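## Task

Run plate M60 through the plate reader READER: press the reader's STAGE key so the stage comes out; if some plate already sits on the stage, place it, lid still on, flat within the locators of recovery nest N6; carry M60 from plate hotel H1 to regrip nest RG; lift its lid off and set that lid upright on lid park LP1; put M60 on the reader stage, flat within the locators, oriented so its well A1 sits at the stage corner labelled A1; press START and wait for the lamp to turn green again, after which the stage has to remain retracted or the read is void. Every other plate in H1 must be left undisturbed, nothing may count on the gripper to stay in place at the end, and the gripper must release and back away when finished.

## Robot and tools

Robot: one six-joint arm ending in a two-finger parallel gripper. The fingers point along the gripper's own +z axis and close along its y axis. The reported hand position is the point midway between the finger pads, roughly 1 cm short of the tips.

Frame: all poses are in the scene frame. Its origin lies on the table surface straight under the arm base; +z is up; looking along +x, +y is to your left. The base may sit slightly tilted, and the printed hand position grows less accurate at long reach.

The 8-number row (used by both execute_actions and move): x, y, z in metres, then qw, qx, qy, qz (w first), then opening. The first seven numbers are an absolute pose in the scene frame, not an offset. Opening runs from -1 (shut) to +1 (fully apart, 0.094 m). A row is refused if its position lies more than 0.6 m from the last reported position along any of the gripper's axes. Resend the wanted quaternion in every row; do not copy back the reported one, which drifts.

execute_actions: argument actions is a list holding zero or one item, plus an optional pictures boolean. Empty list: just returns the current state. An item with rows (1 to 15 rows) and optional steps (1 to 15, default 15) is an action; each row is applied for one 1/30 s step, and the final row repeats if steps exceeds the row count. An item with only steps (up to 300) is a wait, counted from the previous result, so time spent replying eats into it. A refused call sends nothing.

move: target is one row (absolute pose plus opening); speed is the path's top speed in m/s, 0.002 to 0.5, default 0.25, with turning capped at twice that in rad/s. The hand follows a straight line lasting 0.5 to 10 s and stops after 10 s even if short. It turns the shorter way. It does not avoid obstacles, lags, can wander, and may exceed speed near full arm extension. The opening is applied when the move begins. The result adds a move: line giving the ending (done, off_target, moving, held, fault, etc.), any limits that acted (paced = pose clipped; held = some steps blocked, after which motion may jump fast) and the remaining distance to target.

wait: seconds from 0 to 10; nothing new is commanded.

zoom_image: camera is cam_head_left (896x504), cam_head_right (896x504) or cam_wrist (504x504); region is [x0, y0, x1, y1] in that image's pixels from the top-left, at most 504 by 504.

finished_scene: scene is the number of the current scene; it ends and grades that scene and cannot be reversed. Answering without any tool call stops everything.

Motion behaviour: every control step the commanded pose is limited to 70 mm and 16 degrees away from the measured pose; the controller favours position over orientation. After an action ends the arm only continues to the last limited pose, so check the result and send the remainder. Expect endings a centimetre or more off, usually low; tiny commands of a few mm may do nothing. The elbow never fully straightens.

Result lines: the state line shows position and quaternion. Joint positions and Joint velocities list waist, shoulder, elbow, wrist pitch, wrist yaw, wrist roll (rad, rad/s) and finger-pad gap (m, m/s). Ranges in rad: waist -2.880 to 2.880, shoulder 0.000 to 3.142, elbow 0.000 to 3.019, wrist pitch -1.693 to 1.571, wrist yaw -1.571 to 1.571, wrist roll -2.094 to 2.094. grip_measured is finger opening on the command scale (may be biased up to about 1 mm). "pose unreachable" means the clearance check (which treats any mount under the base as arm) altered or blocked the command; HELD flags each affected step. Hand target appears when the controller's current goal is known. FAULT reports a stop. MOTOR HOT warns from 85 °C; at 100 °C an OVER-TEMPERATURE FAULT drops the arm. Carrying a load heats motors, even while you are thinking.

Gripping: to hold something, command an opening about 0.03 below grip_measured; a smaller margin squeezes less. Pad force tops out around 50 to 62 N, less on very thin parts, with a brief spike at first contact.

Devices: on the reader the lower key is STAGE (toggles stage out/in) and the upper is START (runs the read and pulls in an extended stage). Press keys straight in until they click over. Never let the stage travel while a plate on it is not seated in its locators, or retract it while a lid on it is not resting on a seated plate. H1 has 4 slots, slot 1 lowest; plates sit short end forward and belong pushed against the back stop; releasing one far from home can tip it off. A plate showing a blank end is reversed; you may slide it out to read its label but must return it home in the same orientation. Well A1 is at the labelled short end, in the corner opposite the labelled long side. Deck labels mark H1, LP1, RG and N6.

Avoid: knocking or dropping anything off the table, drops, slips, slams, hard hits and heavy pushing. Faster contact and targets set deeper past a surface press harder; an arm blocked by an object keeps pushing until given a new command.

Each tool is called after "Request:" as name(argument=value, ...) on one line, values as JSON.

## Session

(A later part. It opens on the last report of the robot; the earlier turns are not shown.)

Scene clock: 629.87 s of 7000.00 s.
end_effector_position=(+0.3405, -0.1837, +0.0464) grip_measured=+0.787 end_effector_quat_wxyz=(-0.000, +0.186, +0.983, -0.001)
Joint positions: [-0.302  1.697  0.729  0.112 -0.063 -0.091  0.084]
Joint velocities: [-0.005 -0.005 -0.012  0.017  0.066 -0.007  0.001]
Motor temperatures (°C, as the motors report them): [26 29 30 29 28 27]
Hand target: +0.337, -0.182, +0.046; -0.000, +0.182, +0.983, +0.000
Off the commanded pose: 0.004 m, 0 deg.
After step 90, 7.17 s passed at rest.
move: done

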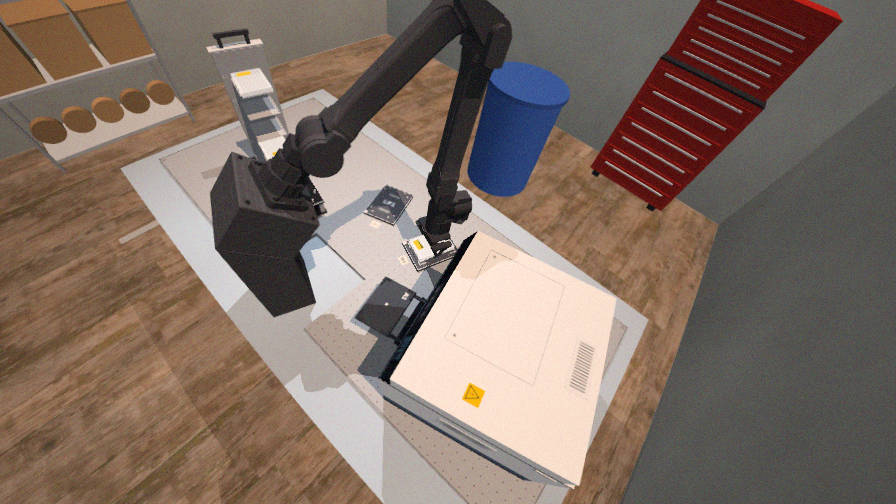

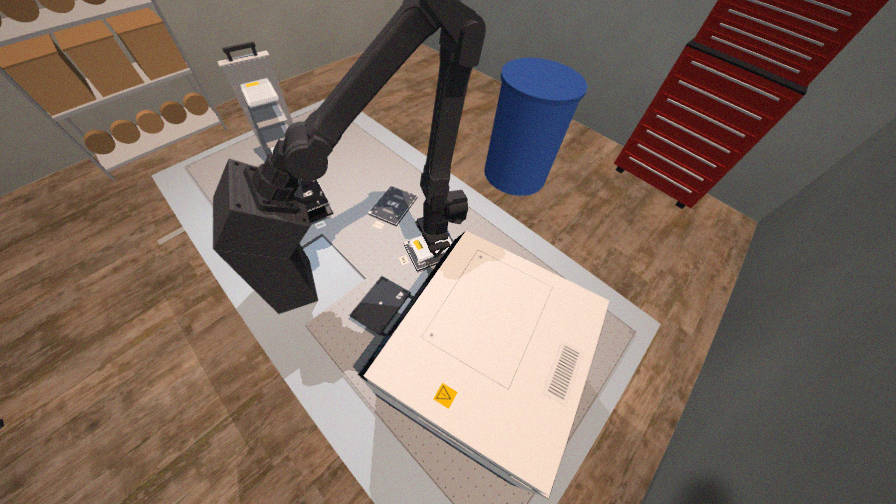

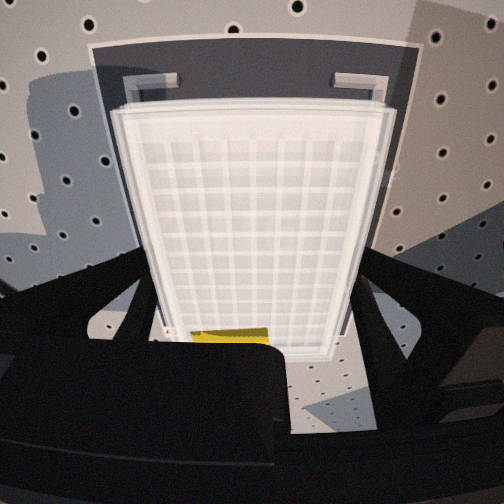

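Request:
move(target=[0.344, -0.184, 0.02, 0, -0.182, -0.983, 0, 0.755], speed=0.015)

Scene clock: 638.37 s of 7000.00 s.
end_effector_position=(+0.3405, -0.1845, +0.0362) grip_measured=+0.787 end_effector_quat_wxyz=(-0.004, +0.187, +0.982, +0.000)
Joint positions: [-0.302  1.73   0.75   0.116 -0.062 -0.09   0.084]
Joint velocities: [-0.005 -0.005 -0.002  0.017  0.051 -0.037  0.   ]
Motor temperatures (°C, as the motors report them): [26 29 30 29 28 27]
Hand target: +0.344, -0.184, +0.021; -0.000, +0.182, +0.983, +0.000
Off the commanded pose: 0.017 m, 1 deg.
After step 90, 3.50 s passed at rest.
move: off_target

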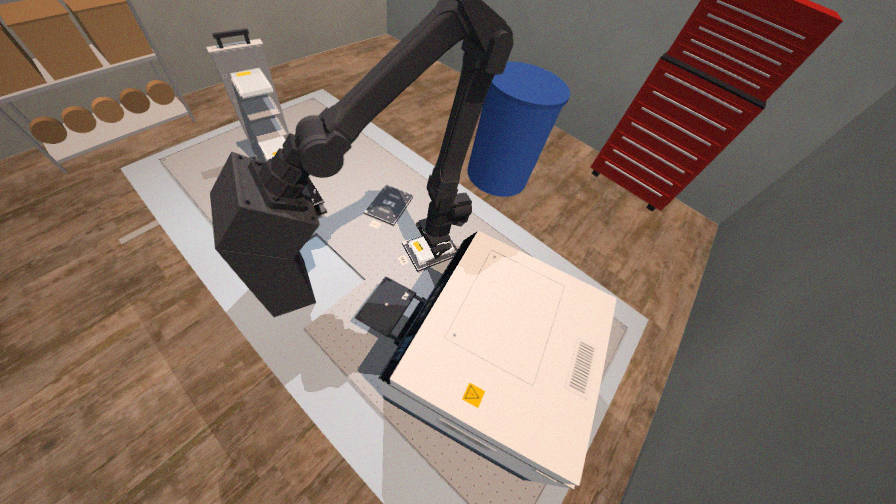

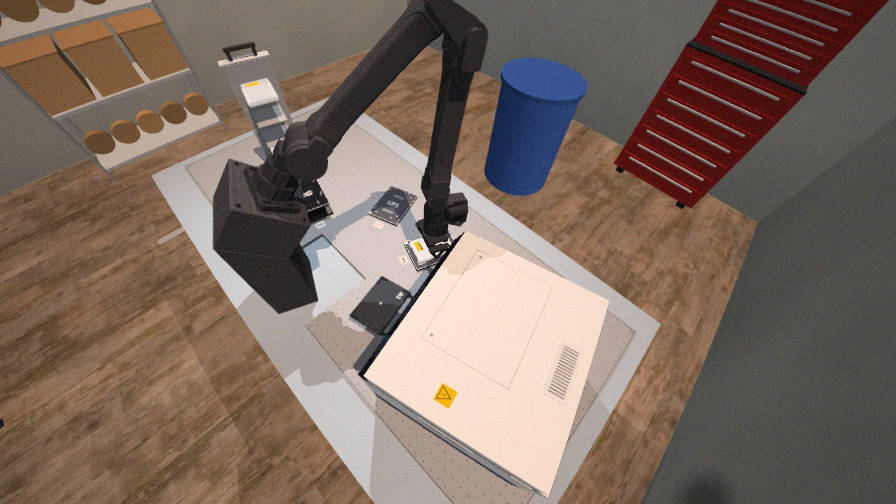

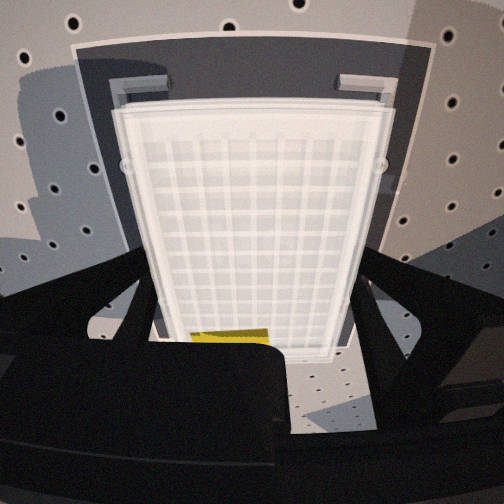

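Request:
move(target=[0.354, -0.188, 0.026, 0, -0.182, -0.983, 0, 0.755], speed=0.01)

Scene clock: 645.00 s of 7000.00 s.
end_effector_position=(+0.3408, -0.1848, +0.0365) grip_measured=+0.787 end_effector_quat_wxyz=(-0.009, +0.187, +0.982, +0.001)
Joint positions: [-0.302  1.728  0.757  0.097 -0.062 -0.09   0.084]
Joint velocities: [ 0.005 -0.015 -0.022 -0.007  0.037  0.037  0.   ]
Motor temperatures (°C, as the motors report them): [26 29 30 29 28 27]
Hand target: +0.354, -0.188, +0.027; -0.000, +0.182, +0.983, -0.000
Off the commanded pose: 0.017 m, 1 deg.
After step 90, 1.67 s passed at rest.
move: off_target

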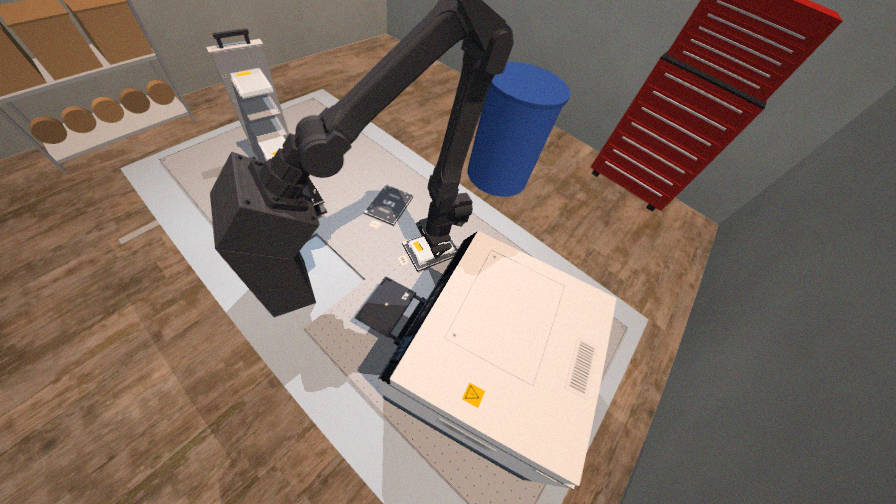

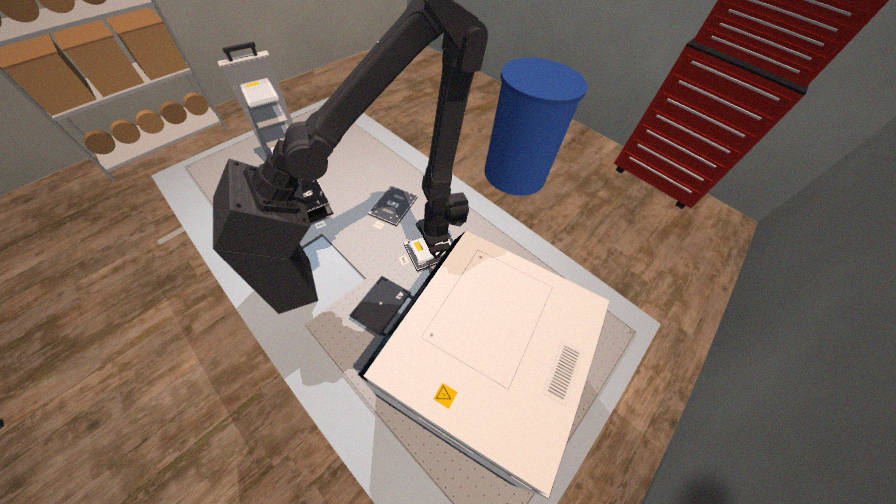

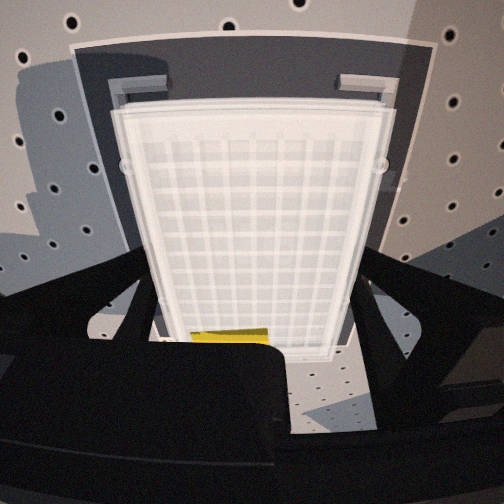

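Request:
move(target=[0.351, -0.187, 0.047, 0, -0.182, -0.983, 0, 0.755], speed=0.02)

Scene clock: 653.80 s of 7000.00 s.
end_effector_position=(+0.3482, -0.1880, +0.0435) grip_measured=+0.787 end_effector_quat_wxyz=(-0.001, +0.186, +0.982, -0.001)
Joint positions: [-0.302  1.704  0.756  0.091 -0.062 -0.09   0.084]
Joint velocities: [ 0.005 -0.015  0.002  0.007 -0.007 -0.051 -0.   ]
Motor temperatures (°C, as the motors report them): [26 29 30 28 28 27]
Hand target: +0.351, -0.187, +0.047; +0.000, +0.182, +0.983, +0.000
Off the commanded pose: 0.005 m, 1 deg.
After step 90, 4.77 s passed at rest.
move: done

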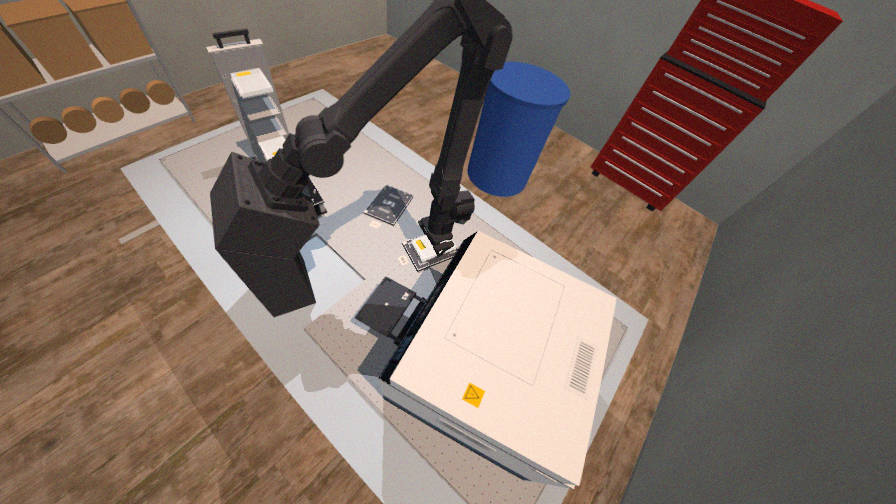

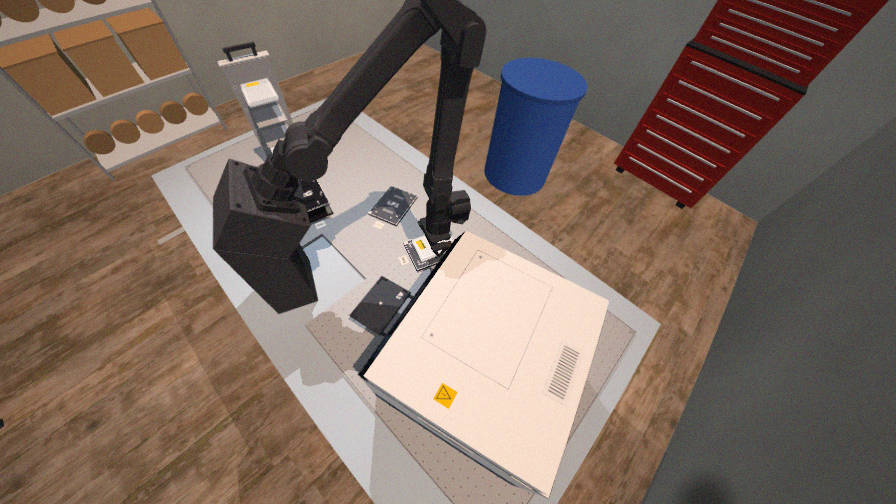

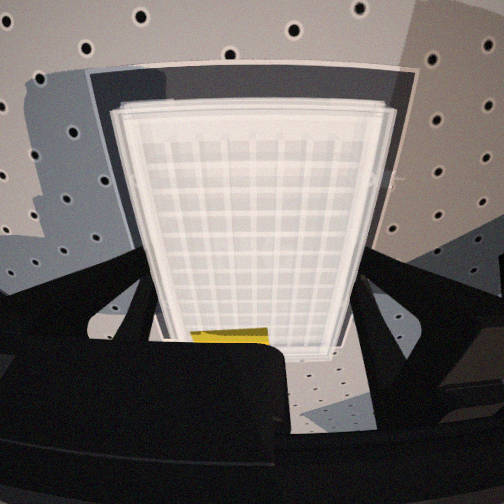

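Request:
move(target=[0.342, -0.185, 0.04, 0, -0.182, -0.983, 0, 0.755], speed=0.02)

Scene clock: 660.00 s of 7000.00 s.
end_effector_position=(+0.3509, -0.1894, +0.0432) grip_measured=+0.787 end_effector_quat_wxyz=(+0.006, +0.186, +0.983, -0.003)
Joint positions: [-0.302  1.705  0.756  0.105 -0.062 -0.09   0.084]
Joint velocities: [-0.005 -0.005  0.017  0.012  0.051  0.037 -0.001]
Motor temperatures (°C, as the motors report them): [26 29 30 28 28 27]
Hand target: +0.342, -0.185, +0.040; +0.000, +0.182, +0.983, +0.000
Off the commanded pose: 0.010 m, 1 deg.
After step 90, 2.50 s passed at rest.
move: done

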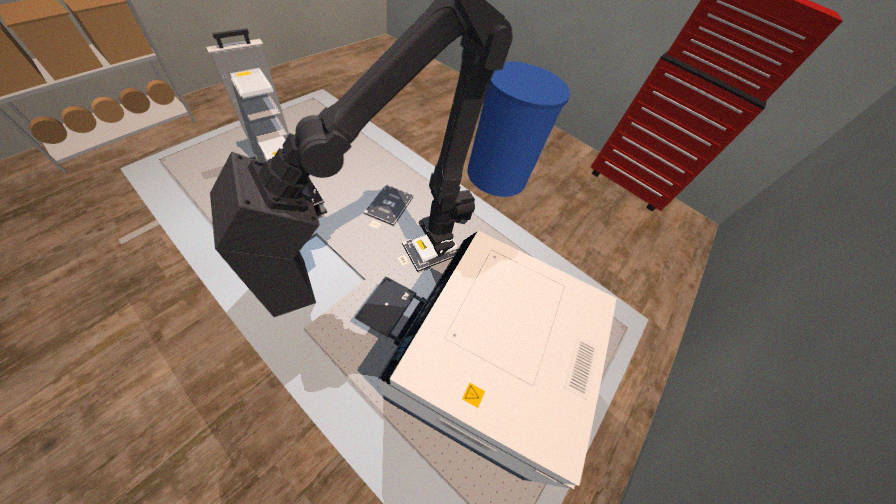

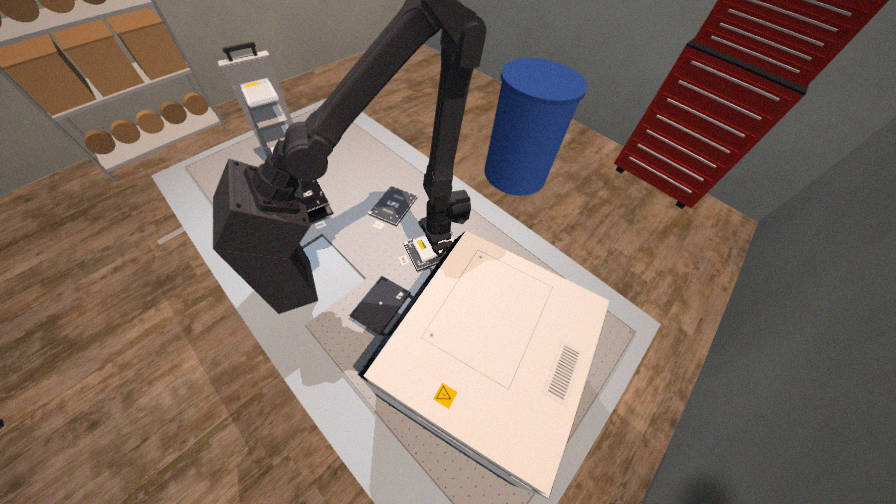

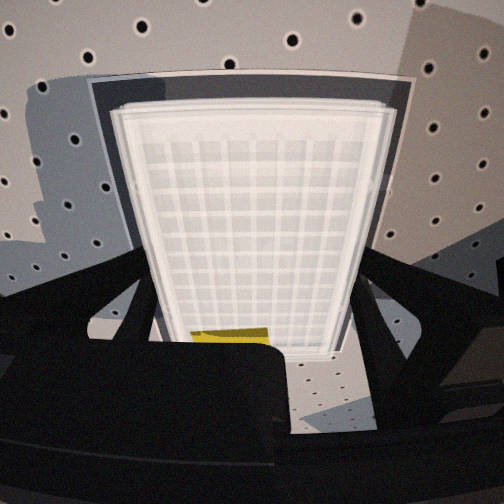

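Request:
move(target=[0.348, -0.184, 0.085, 0, -0.182, -0.983, 0, 0.755], speed=0.05)

Request:
move(target=[0.348, -0.184, 0.042, 0, -0.182, -0.983, 0, 0.755], speed=0.03)

Scene clock: 667.13 s of 7000.00 s.
end_effector_position=(+0.3488, -0.1855, +0.0821) grip_measured=+0.787 end_effector_quat_wxyz=(+0.002, +0.186, +0.982, -0.002)
Joint positions: [-0.302  1.576  0.697  0.027 -0.062 -0.09   0.084]
Joint velocities: [ 0.005  0.015 -0.002 -0.032 -0.037  0.037  0.001]
Motor temperatures (°C, as the motors report them): [26 29 30 28 28 27]
Hand target: +0.348, -0.184, +0.085; -0.000, +0.182, +0.983, +0.000
Off the commanded pose: 0.003 m, 1 deg.
After step 90, 3.00 s passed at rest.
move: done

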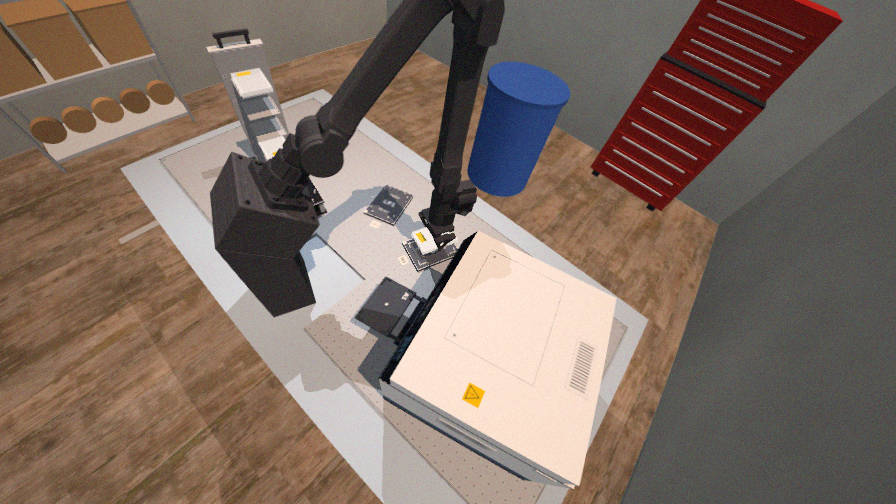

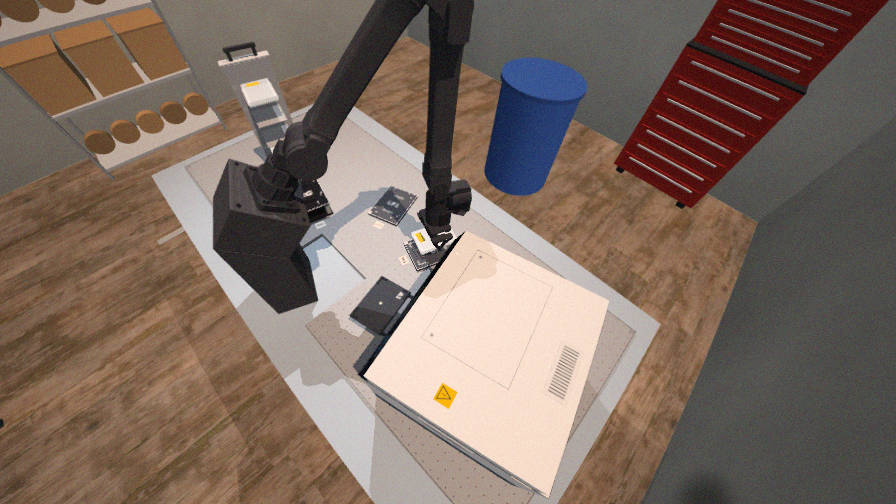

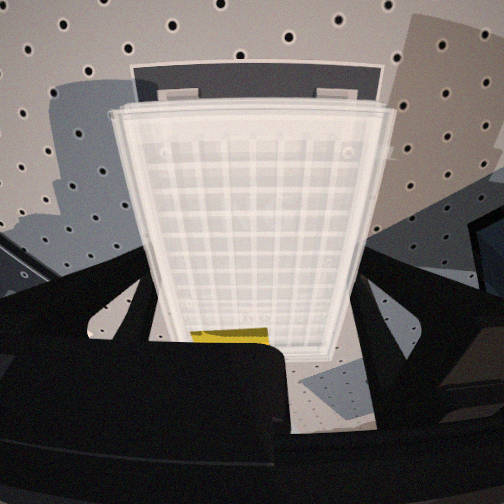

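Scene clock: 668.77 s of 7000.00 s.
end_effector_position=(+0.3448, -0.1862, +0.0448) grip_measured=+0.787 end_effector_quat_wxyz=(-0.004, +0.187, +0.982, -0.000)
Joint positions: [-0.302  1.7    0.748  0.089 -0.062 -0.09   0.084]
Joint velocities: [-0.015  0.005 -0.012  0.002 -0.037  0.022 -0.   ]
Motor temperatures (°C, as the motors report them): [26 29 30 28 28 27]
Hand target: +0.348, -0.184, +0.042; +0.000, +0.182, +0.983, -0.000
Off the commanded pose: 0.005 m, 1 deg.
move: done

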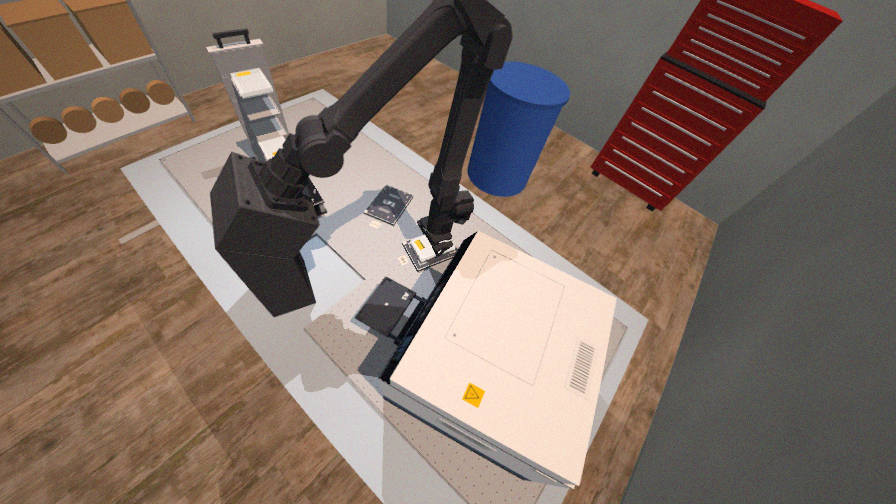

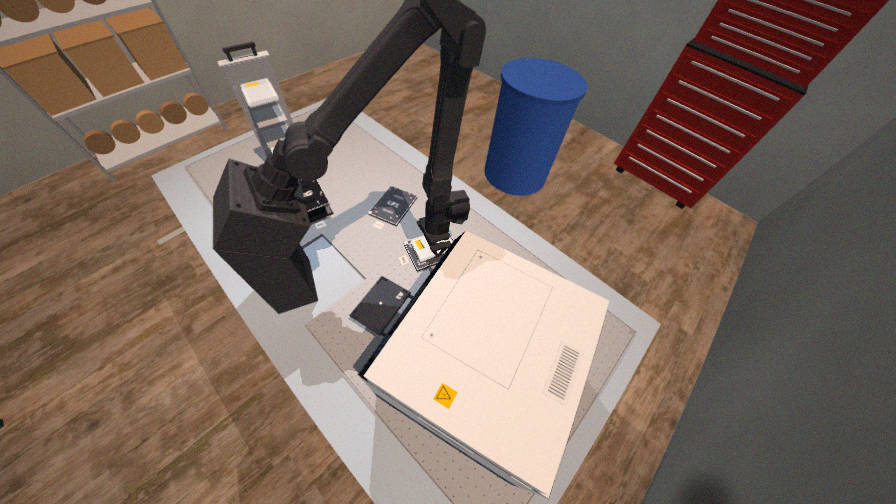

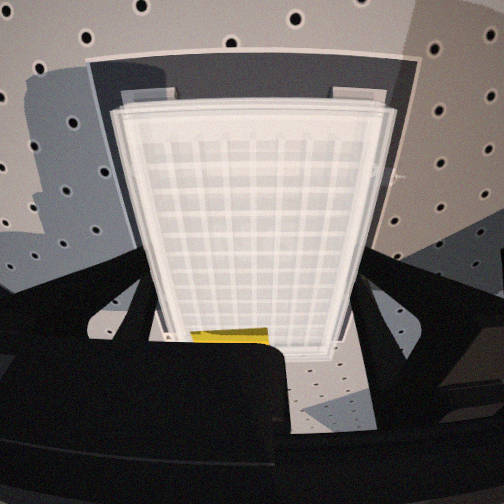

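x=.345. Lower.

Request:
move(target=[0.348, -0.184, 0.02, 0, -0.182, -0.983, 0, 0.755], speed=0.015)

Scene clock: 674.43 s of 7000.00 s.
end_effector_position=(+0.3432, -0.1858, +0.0349) grip_measured=+0.787 end_effector_quat_wxyz=(-0.005, +0.187, +0.982, +0.001)
Joint positions: [-0.302  1.733  0.761  0.106 -0.062 -0.09   0.084]
Joint velocities: [-0.005 -0.005 -0.002 -0.002  0.051  0.022 -0.   ]
Motor temperatures (°C, as the motors report them): [26 29 30 28 28 27]
Hand target: +0.348, -0.184, +0.021; -0.000, +0.182, +0.983, +0.000
Off the commanded pose: 0.016 m, 1 deg.
After step 90, 0.77 s passed at rest.
move: off_target

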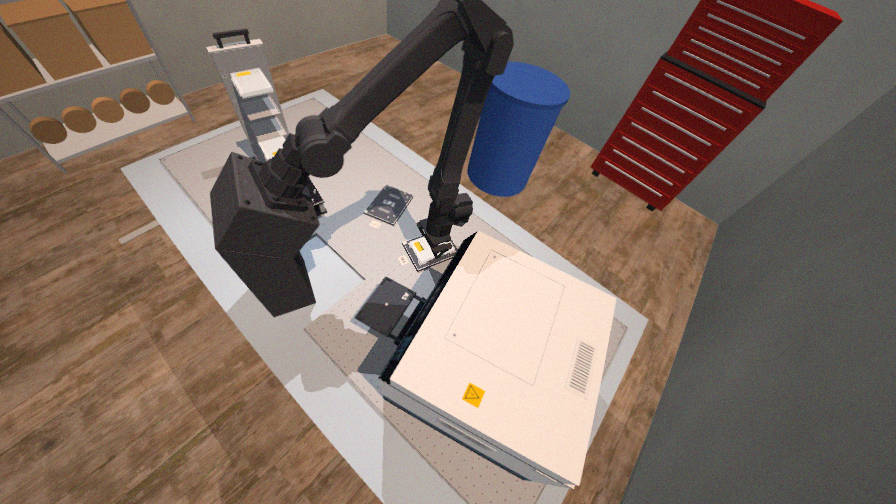

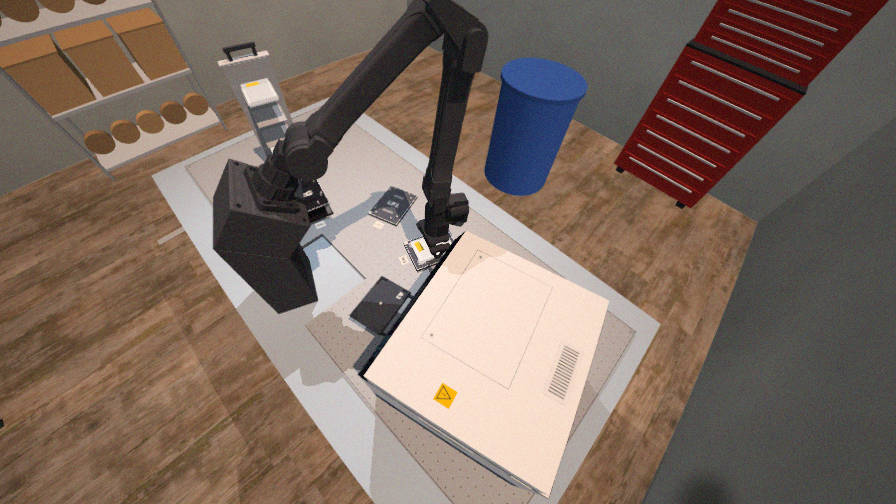

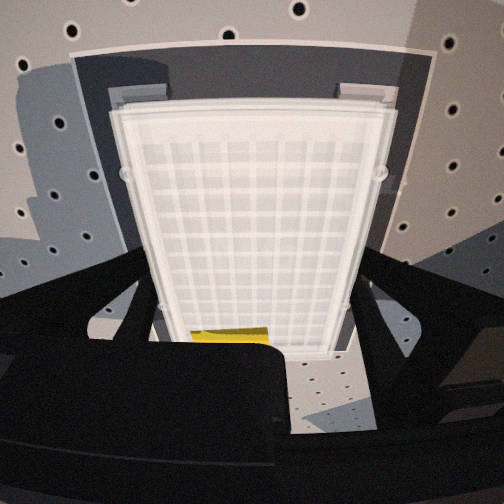

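Request:
move(target=[0.345, -0.186, 0.036, 0, -0.182, -0.983, 0, 1], speed=0.02)

Request:
move(target=[0.33, -0.17, 0.15, 0, -0.182, -0.983, 0, 1], speed=0.1)

Scene clock: 682.97 s of 7000.00 s.
end_effector_position=(+0.3432, -0.1857, +0.0355) grip_measured=+1.000 end_effector_quat_wxyz=(-0.004, +0.187, +0.982, +0.001)
Joint positions: [-0.302  1.731  0.759  0.106 -0.063 -0.09   0.094]
Joint velocities: [ 0.005 -0.005  0.002 -0.012  0.051  0.007  0.   ]
Motor temperatures (°C, as the motors report them): [26 29 29 29 28 27]
Hand target: +0.345, -0.186, +0.036; -0.000, +0.182, +0.983, +0.000
Off the commanded pose: 0.002 m, 1 deg.
After step 90, 4.83 s passed at rest.
move: done

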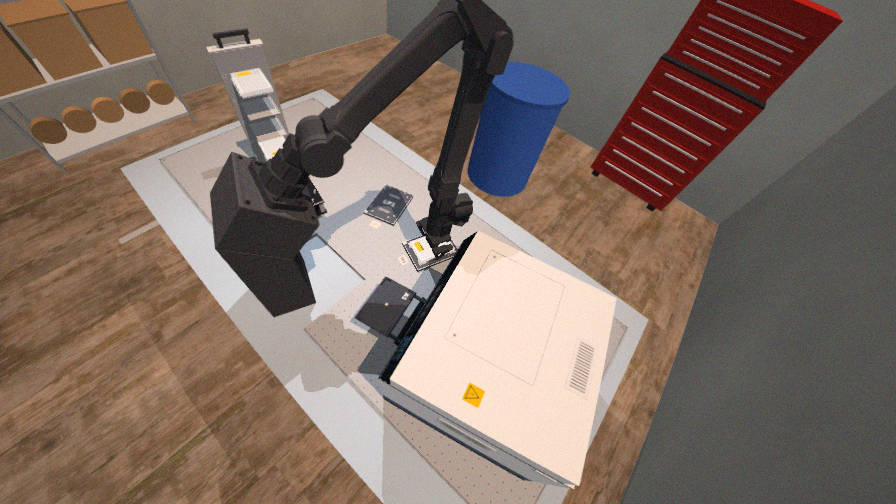

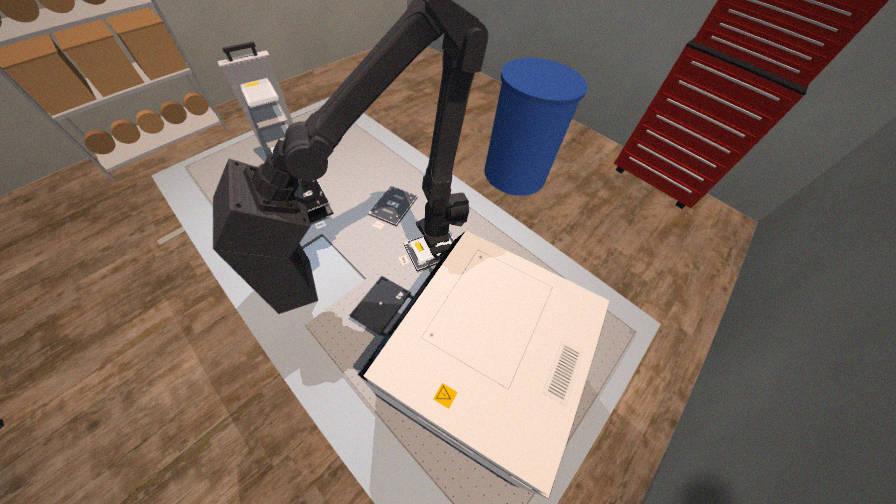

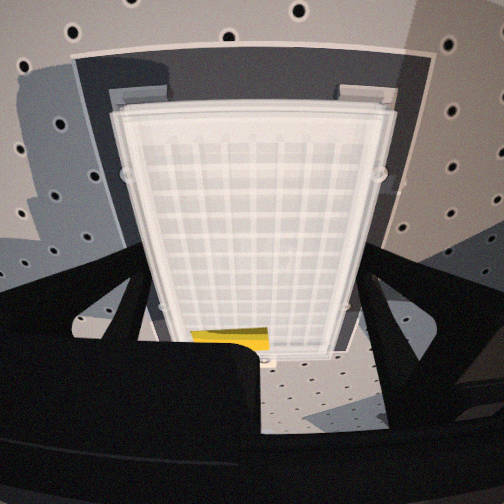

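Scene clock: 684.50 s of 7000.00 s.
end_effector_position=(+0.3336, -0.1726, +0.1509) grip_measured=+1.000 end_effector_quat_wxyz=(+0.006, +0.186, +0.983, -0.002)
Joint positions: [-0.302  1.326  0.571 -0.088 -0.063 -0.09   0.094]
Joint velocities: [-0.005  0.015  0.002 -0.002 -0.007 -0.022  0.   ]
Motor temperatures (°C, as the motors report them): [26 29 29 29 28 27]
Hand target: +0.330, -0.169, +0.151; +0.000, +0.182, +0.983, +0.000
Off the commanded pose: 0.005 m, 1 deg.
move: done

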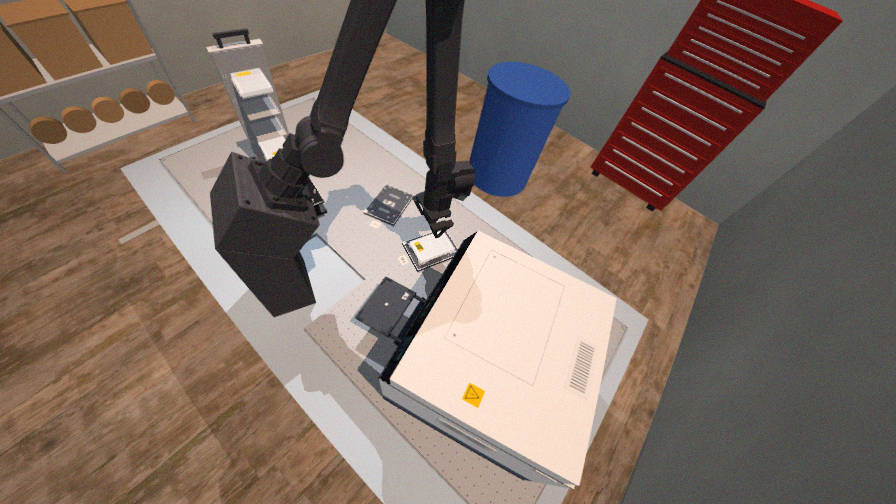

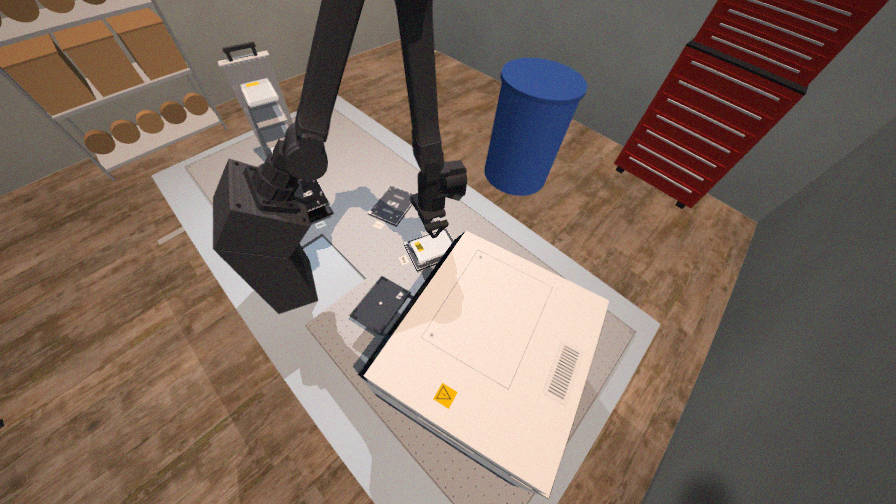

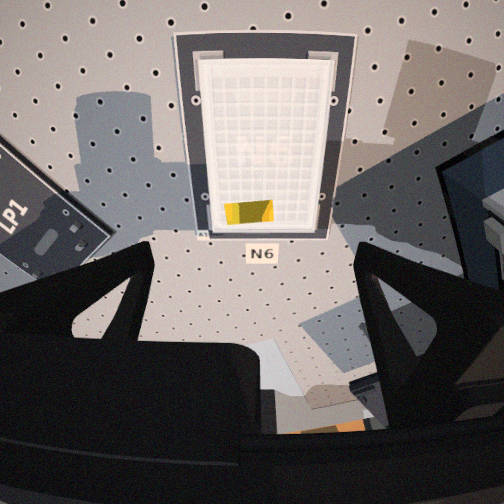

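Request:
zoom_image(camera="cam_wrist", region=[150, 20, 390, 260])

Region (150, 20, 390, 260) of cam_wrist's 504x504 image, scaled by 2.100, with more detail than that image has.

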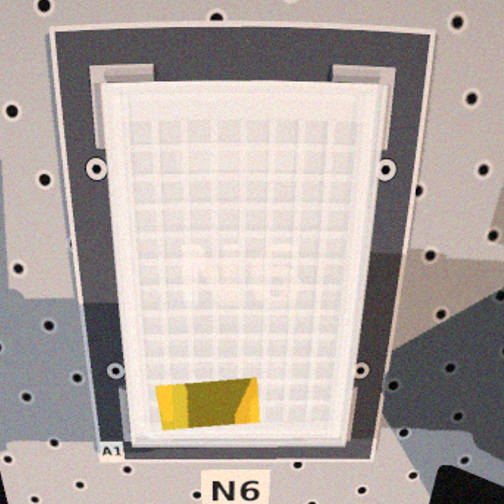

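Request:
move(target=[0.35, 0.1, 0.3, 0.5, -0.5, 0.5, 0.5, 1])

Scene clock: 706.57 s of 7000.00 s.
end_effector_position=(+0.3482, +0.0371, +0.2678) grip_measured=+1.000 end_effector_quat_wxyz=(+0.420, -0.348, +0.718, +0.432)
Joint positions: [-0.195  1.354  0.478 -0.19  -1.28  -1.444  0.094]
Joint velocities: [-0.005 -0.005 -0.012  0.022  0.007 -0.007  0.   ]
Motor temperatures (°C, as the motors report them): [26 29 29 28 28 27]
Hand target: +0.348, +0.036, +0.268; +0.421, -0.347, +0.720, +0.429
Off the commanded pose: 0.071 m, 33 deg; orientation clipped at the last step of the last action.
After step 90, 14.10 s passed at rest.
move: held; limits=paced,held; held on 37 of 149 steps, including the last
pose unreachable: on one or more control steps of this call an arm could not follow its commanded pose, so it was not sent that pose on those steps. On the call's last step it was still not sent that pose. It may still have moved: this result reports where it is.
cause: the commanded pose would bring two parts of the arm too close to each other (its wrist (the part past joint 4) and its wrist camera, with joints 5 (wrist yaw) and 6 (wrist roll) between them).

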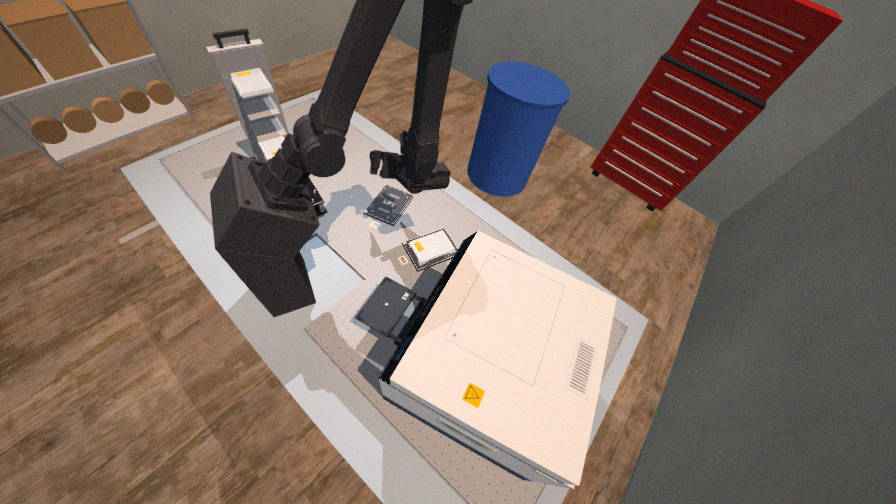

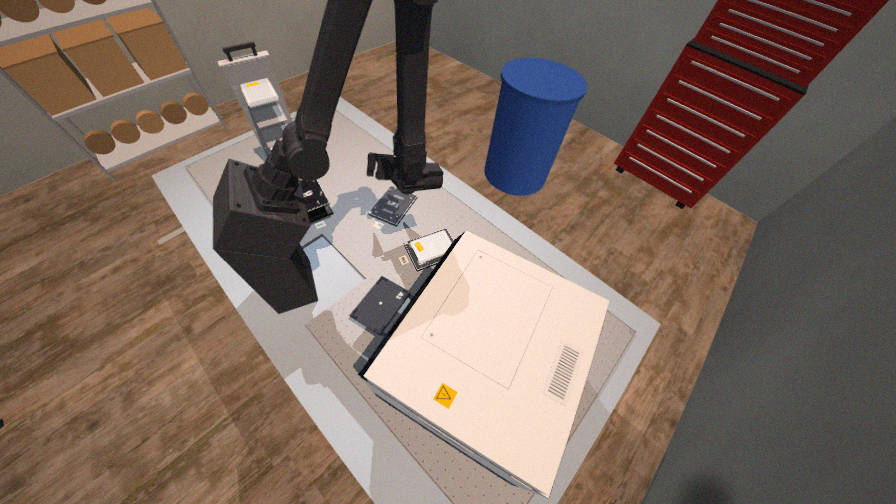

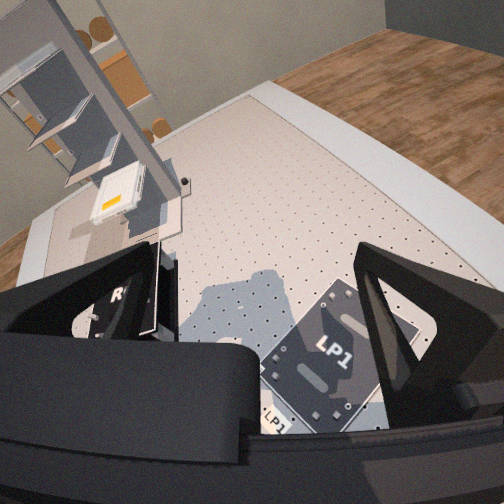

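Request:
move(target=[0.33, 0.25, 0.3, 0, 0.707, -0.707, 0, 1])

Request:
move(target=[0.3, 0.22, 0.25, 0.5, -0.5, 0.5, 0.5, 1])

Scene clock: 717.87 s of 7000.00 s.
end_effector_position=(+0.3209, +0.2479, +0.2967) grip_measured=+1.000 end_effector_quat_wxyz=(+0.006, +0.710, -0.704, +0.000)
Joint positions: [ 1.097  1.488  0.791 -0.66   0.685 -0.741  0.094]
Joint velocities: [-0.005  0.024  0.012 -0.007 -0.007  0.037  0.   ]
Motor temperatures (°C, as the motors report them): [26 29 30 28 28 27]
Hand target: +0.330, +0.255, +0.302; -0.001, +0.703, -0.711, +0.000
Off the commanded pose: 0.010 m, 1 deg.
After step 90, 4.90 s passed at rest.
move: done

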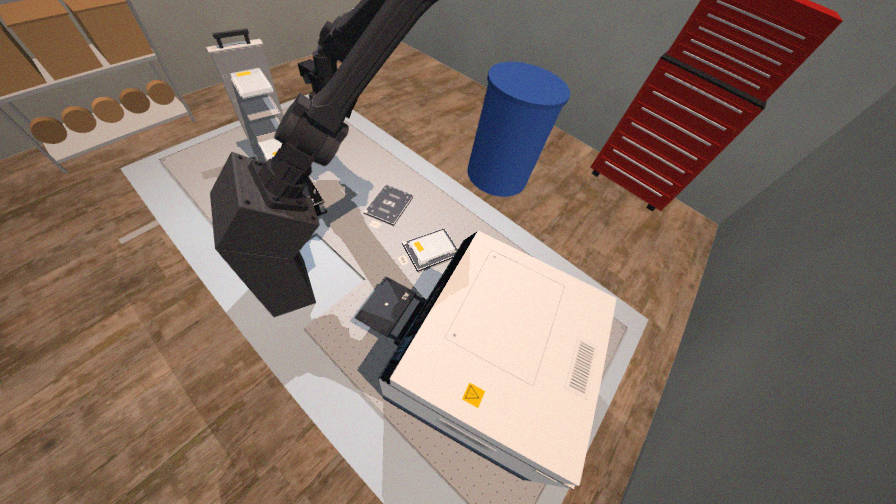

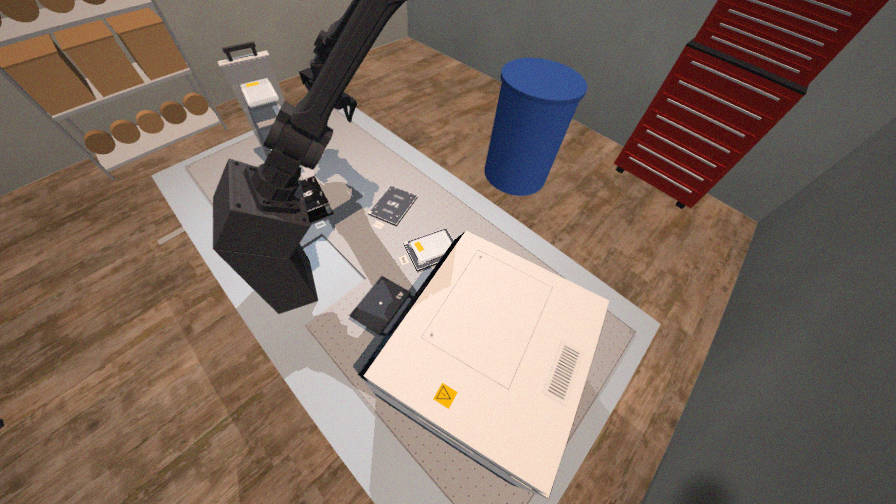

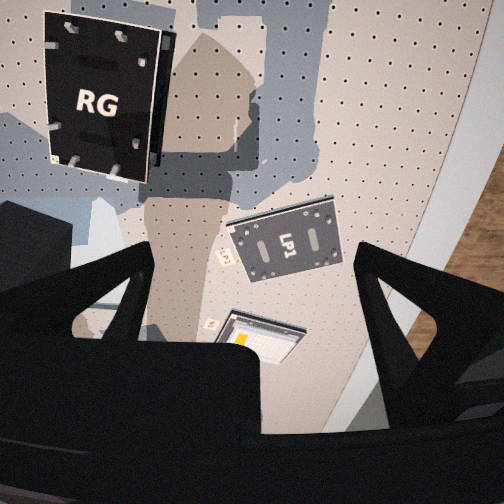

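Scene clock: 721.50 s of 7000.00 s.
end_effector_position=(+0.3000, +0.2202, +0.2486) grip_measured=+1.000 end_effector_quat_wxyz=(+0.493, -0.501, +0.498, +0.507)
Joint positions: [ 0.306  1.761  0.525  0.286 -1.245 -1.587  0.094]
Joint velocities: [-0.024 -0.015  0.002 -0.017  0.007 -0.081  0.   ]
Motor temperatures (°C, as the motors report them): [26 29 30 28 28 27]
Hand target: +0.302, +0.218, +0.246; +0.495, -0.502, +0.499, +0.504
Off the commanded pose: 0.001 m, 1 deg.
move: done

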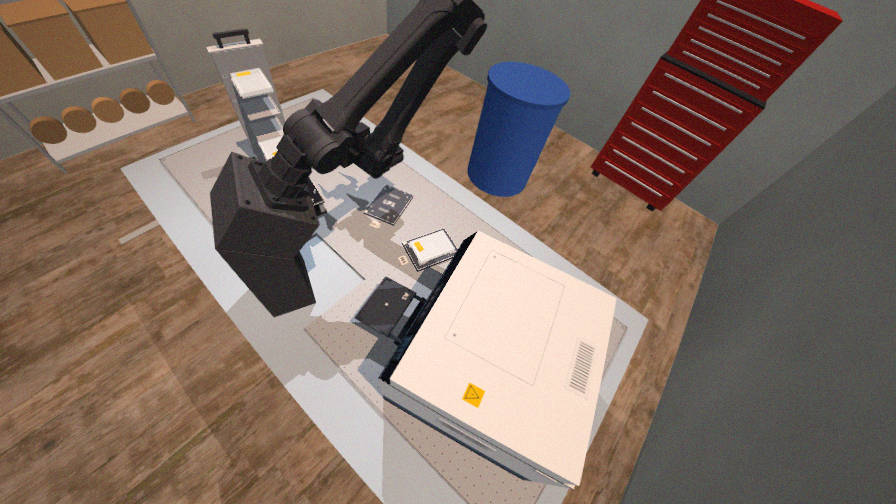

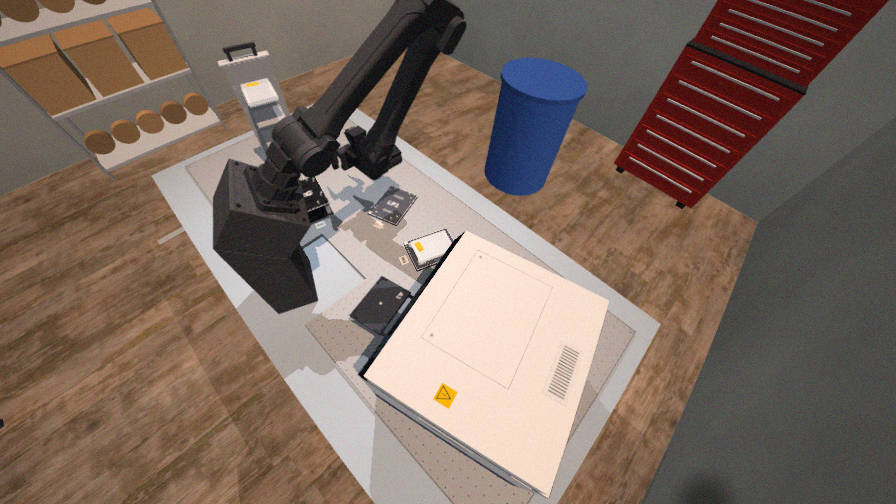

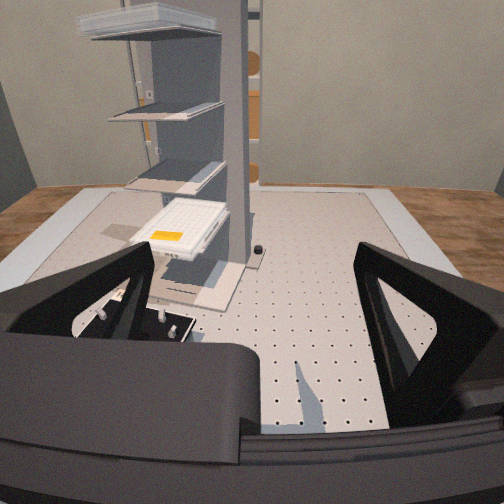

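Request:
zoom_image(camera="cam_wrist", region=[60, 0, 280, 320])

Region (60, 0, 280, 320) of cam_wrist's 504x504 image, scaled by 1.575, with more detail than that image has; it fills the left 346 columns of this view, and the rest is white.

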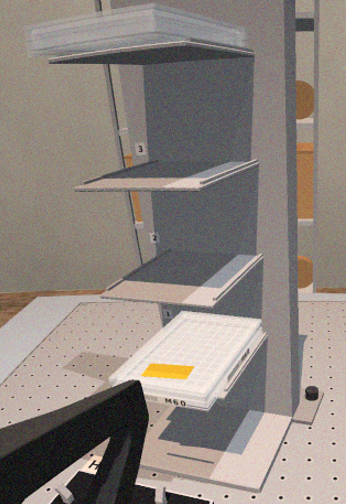

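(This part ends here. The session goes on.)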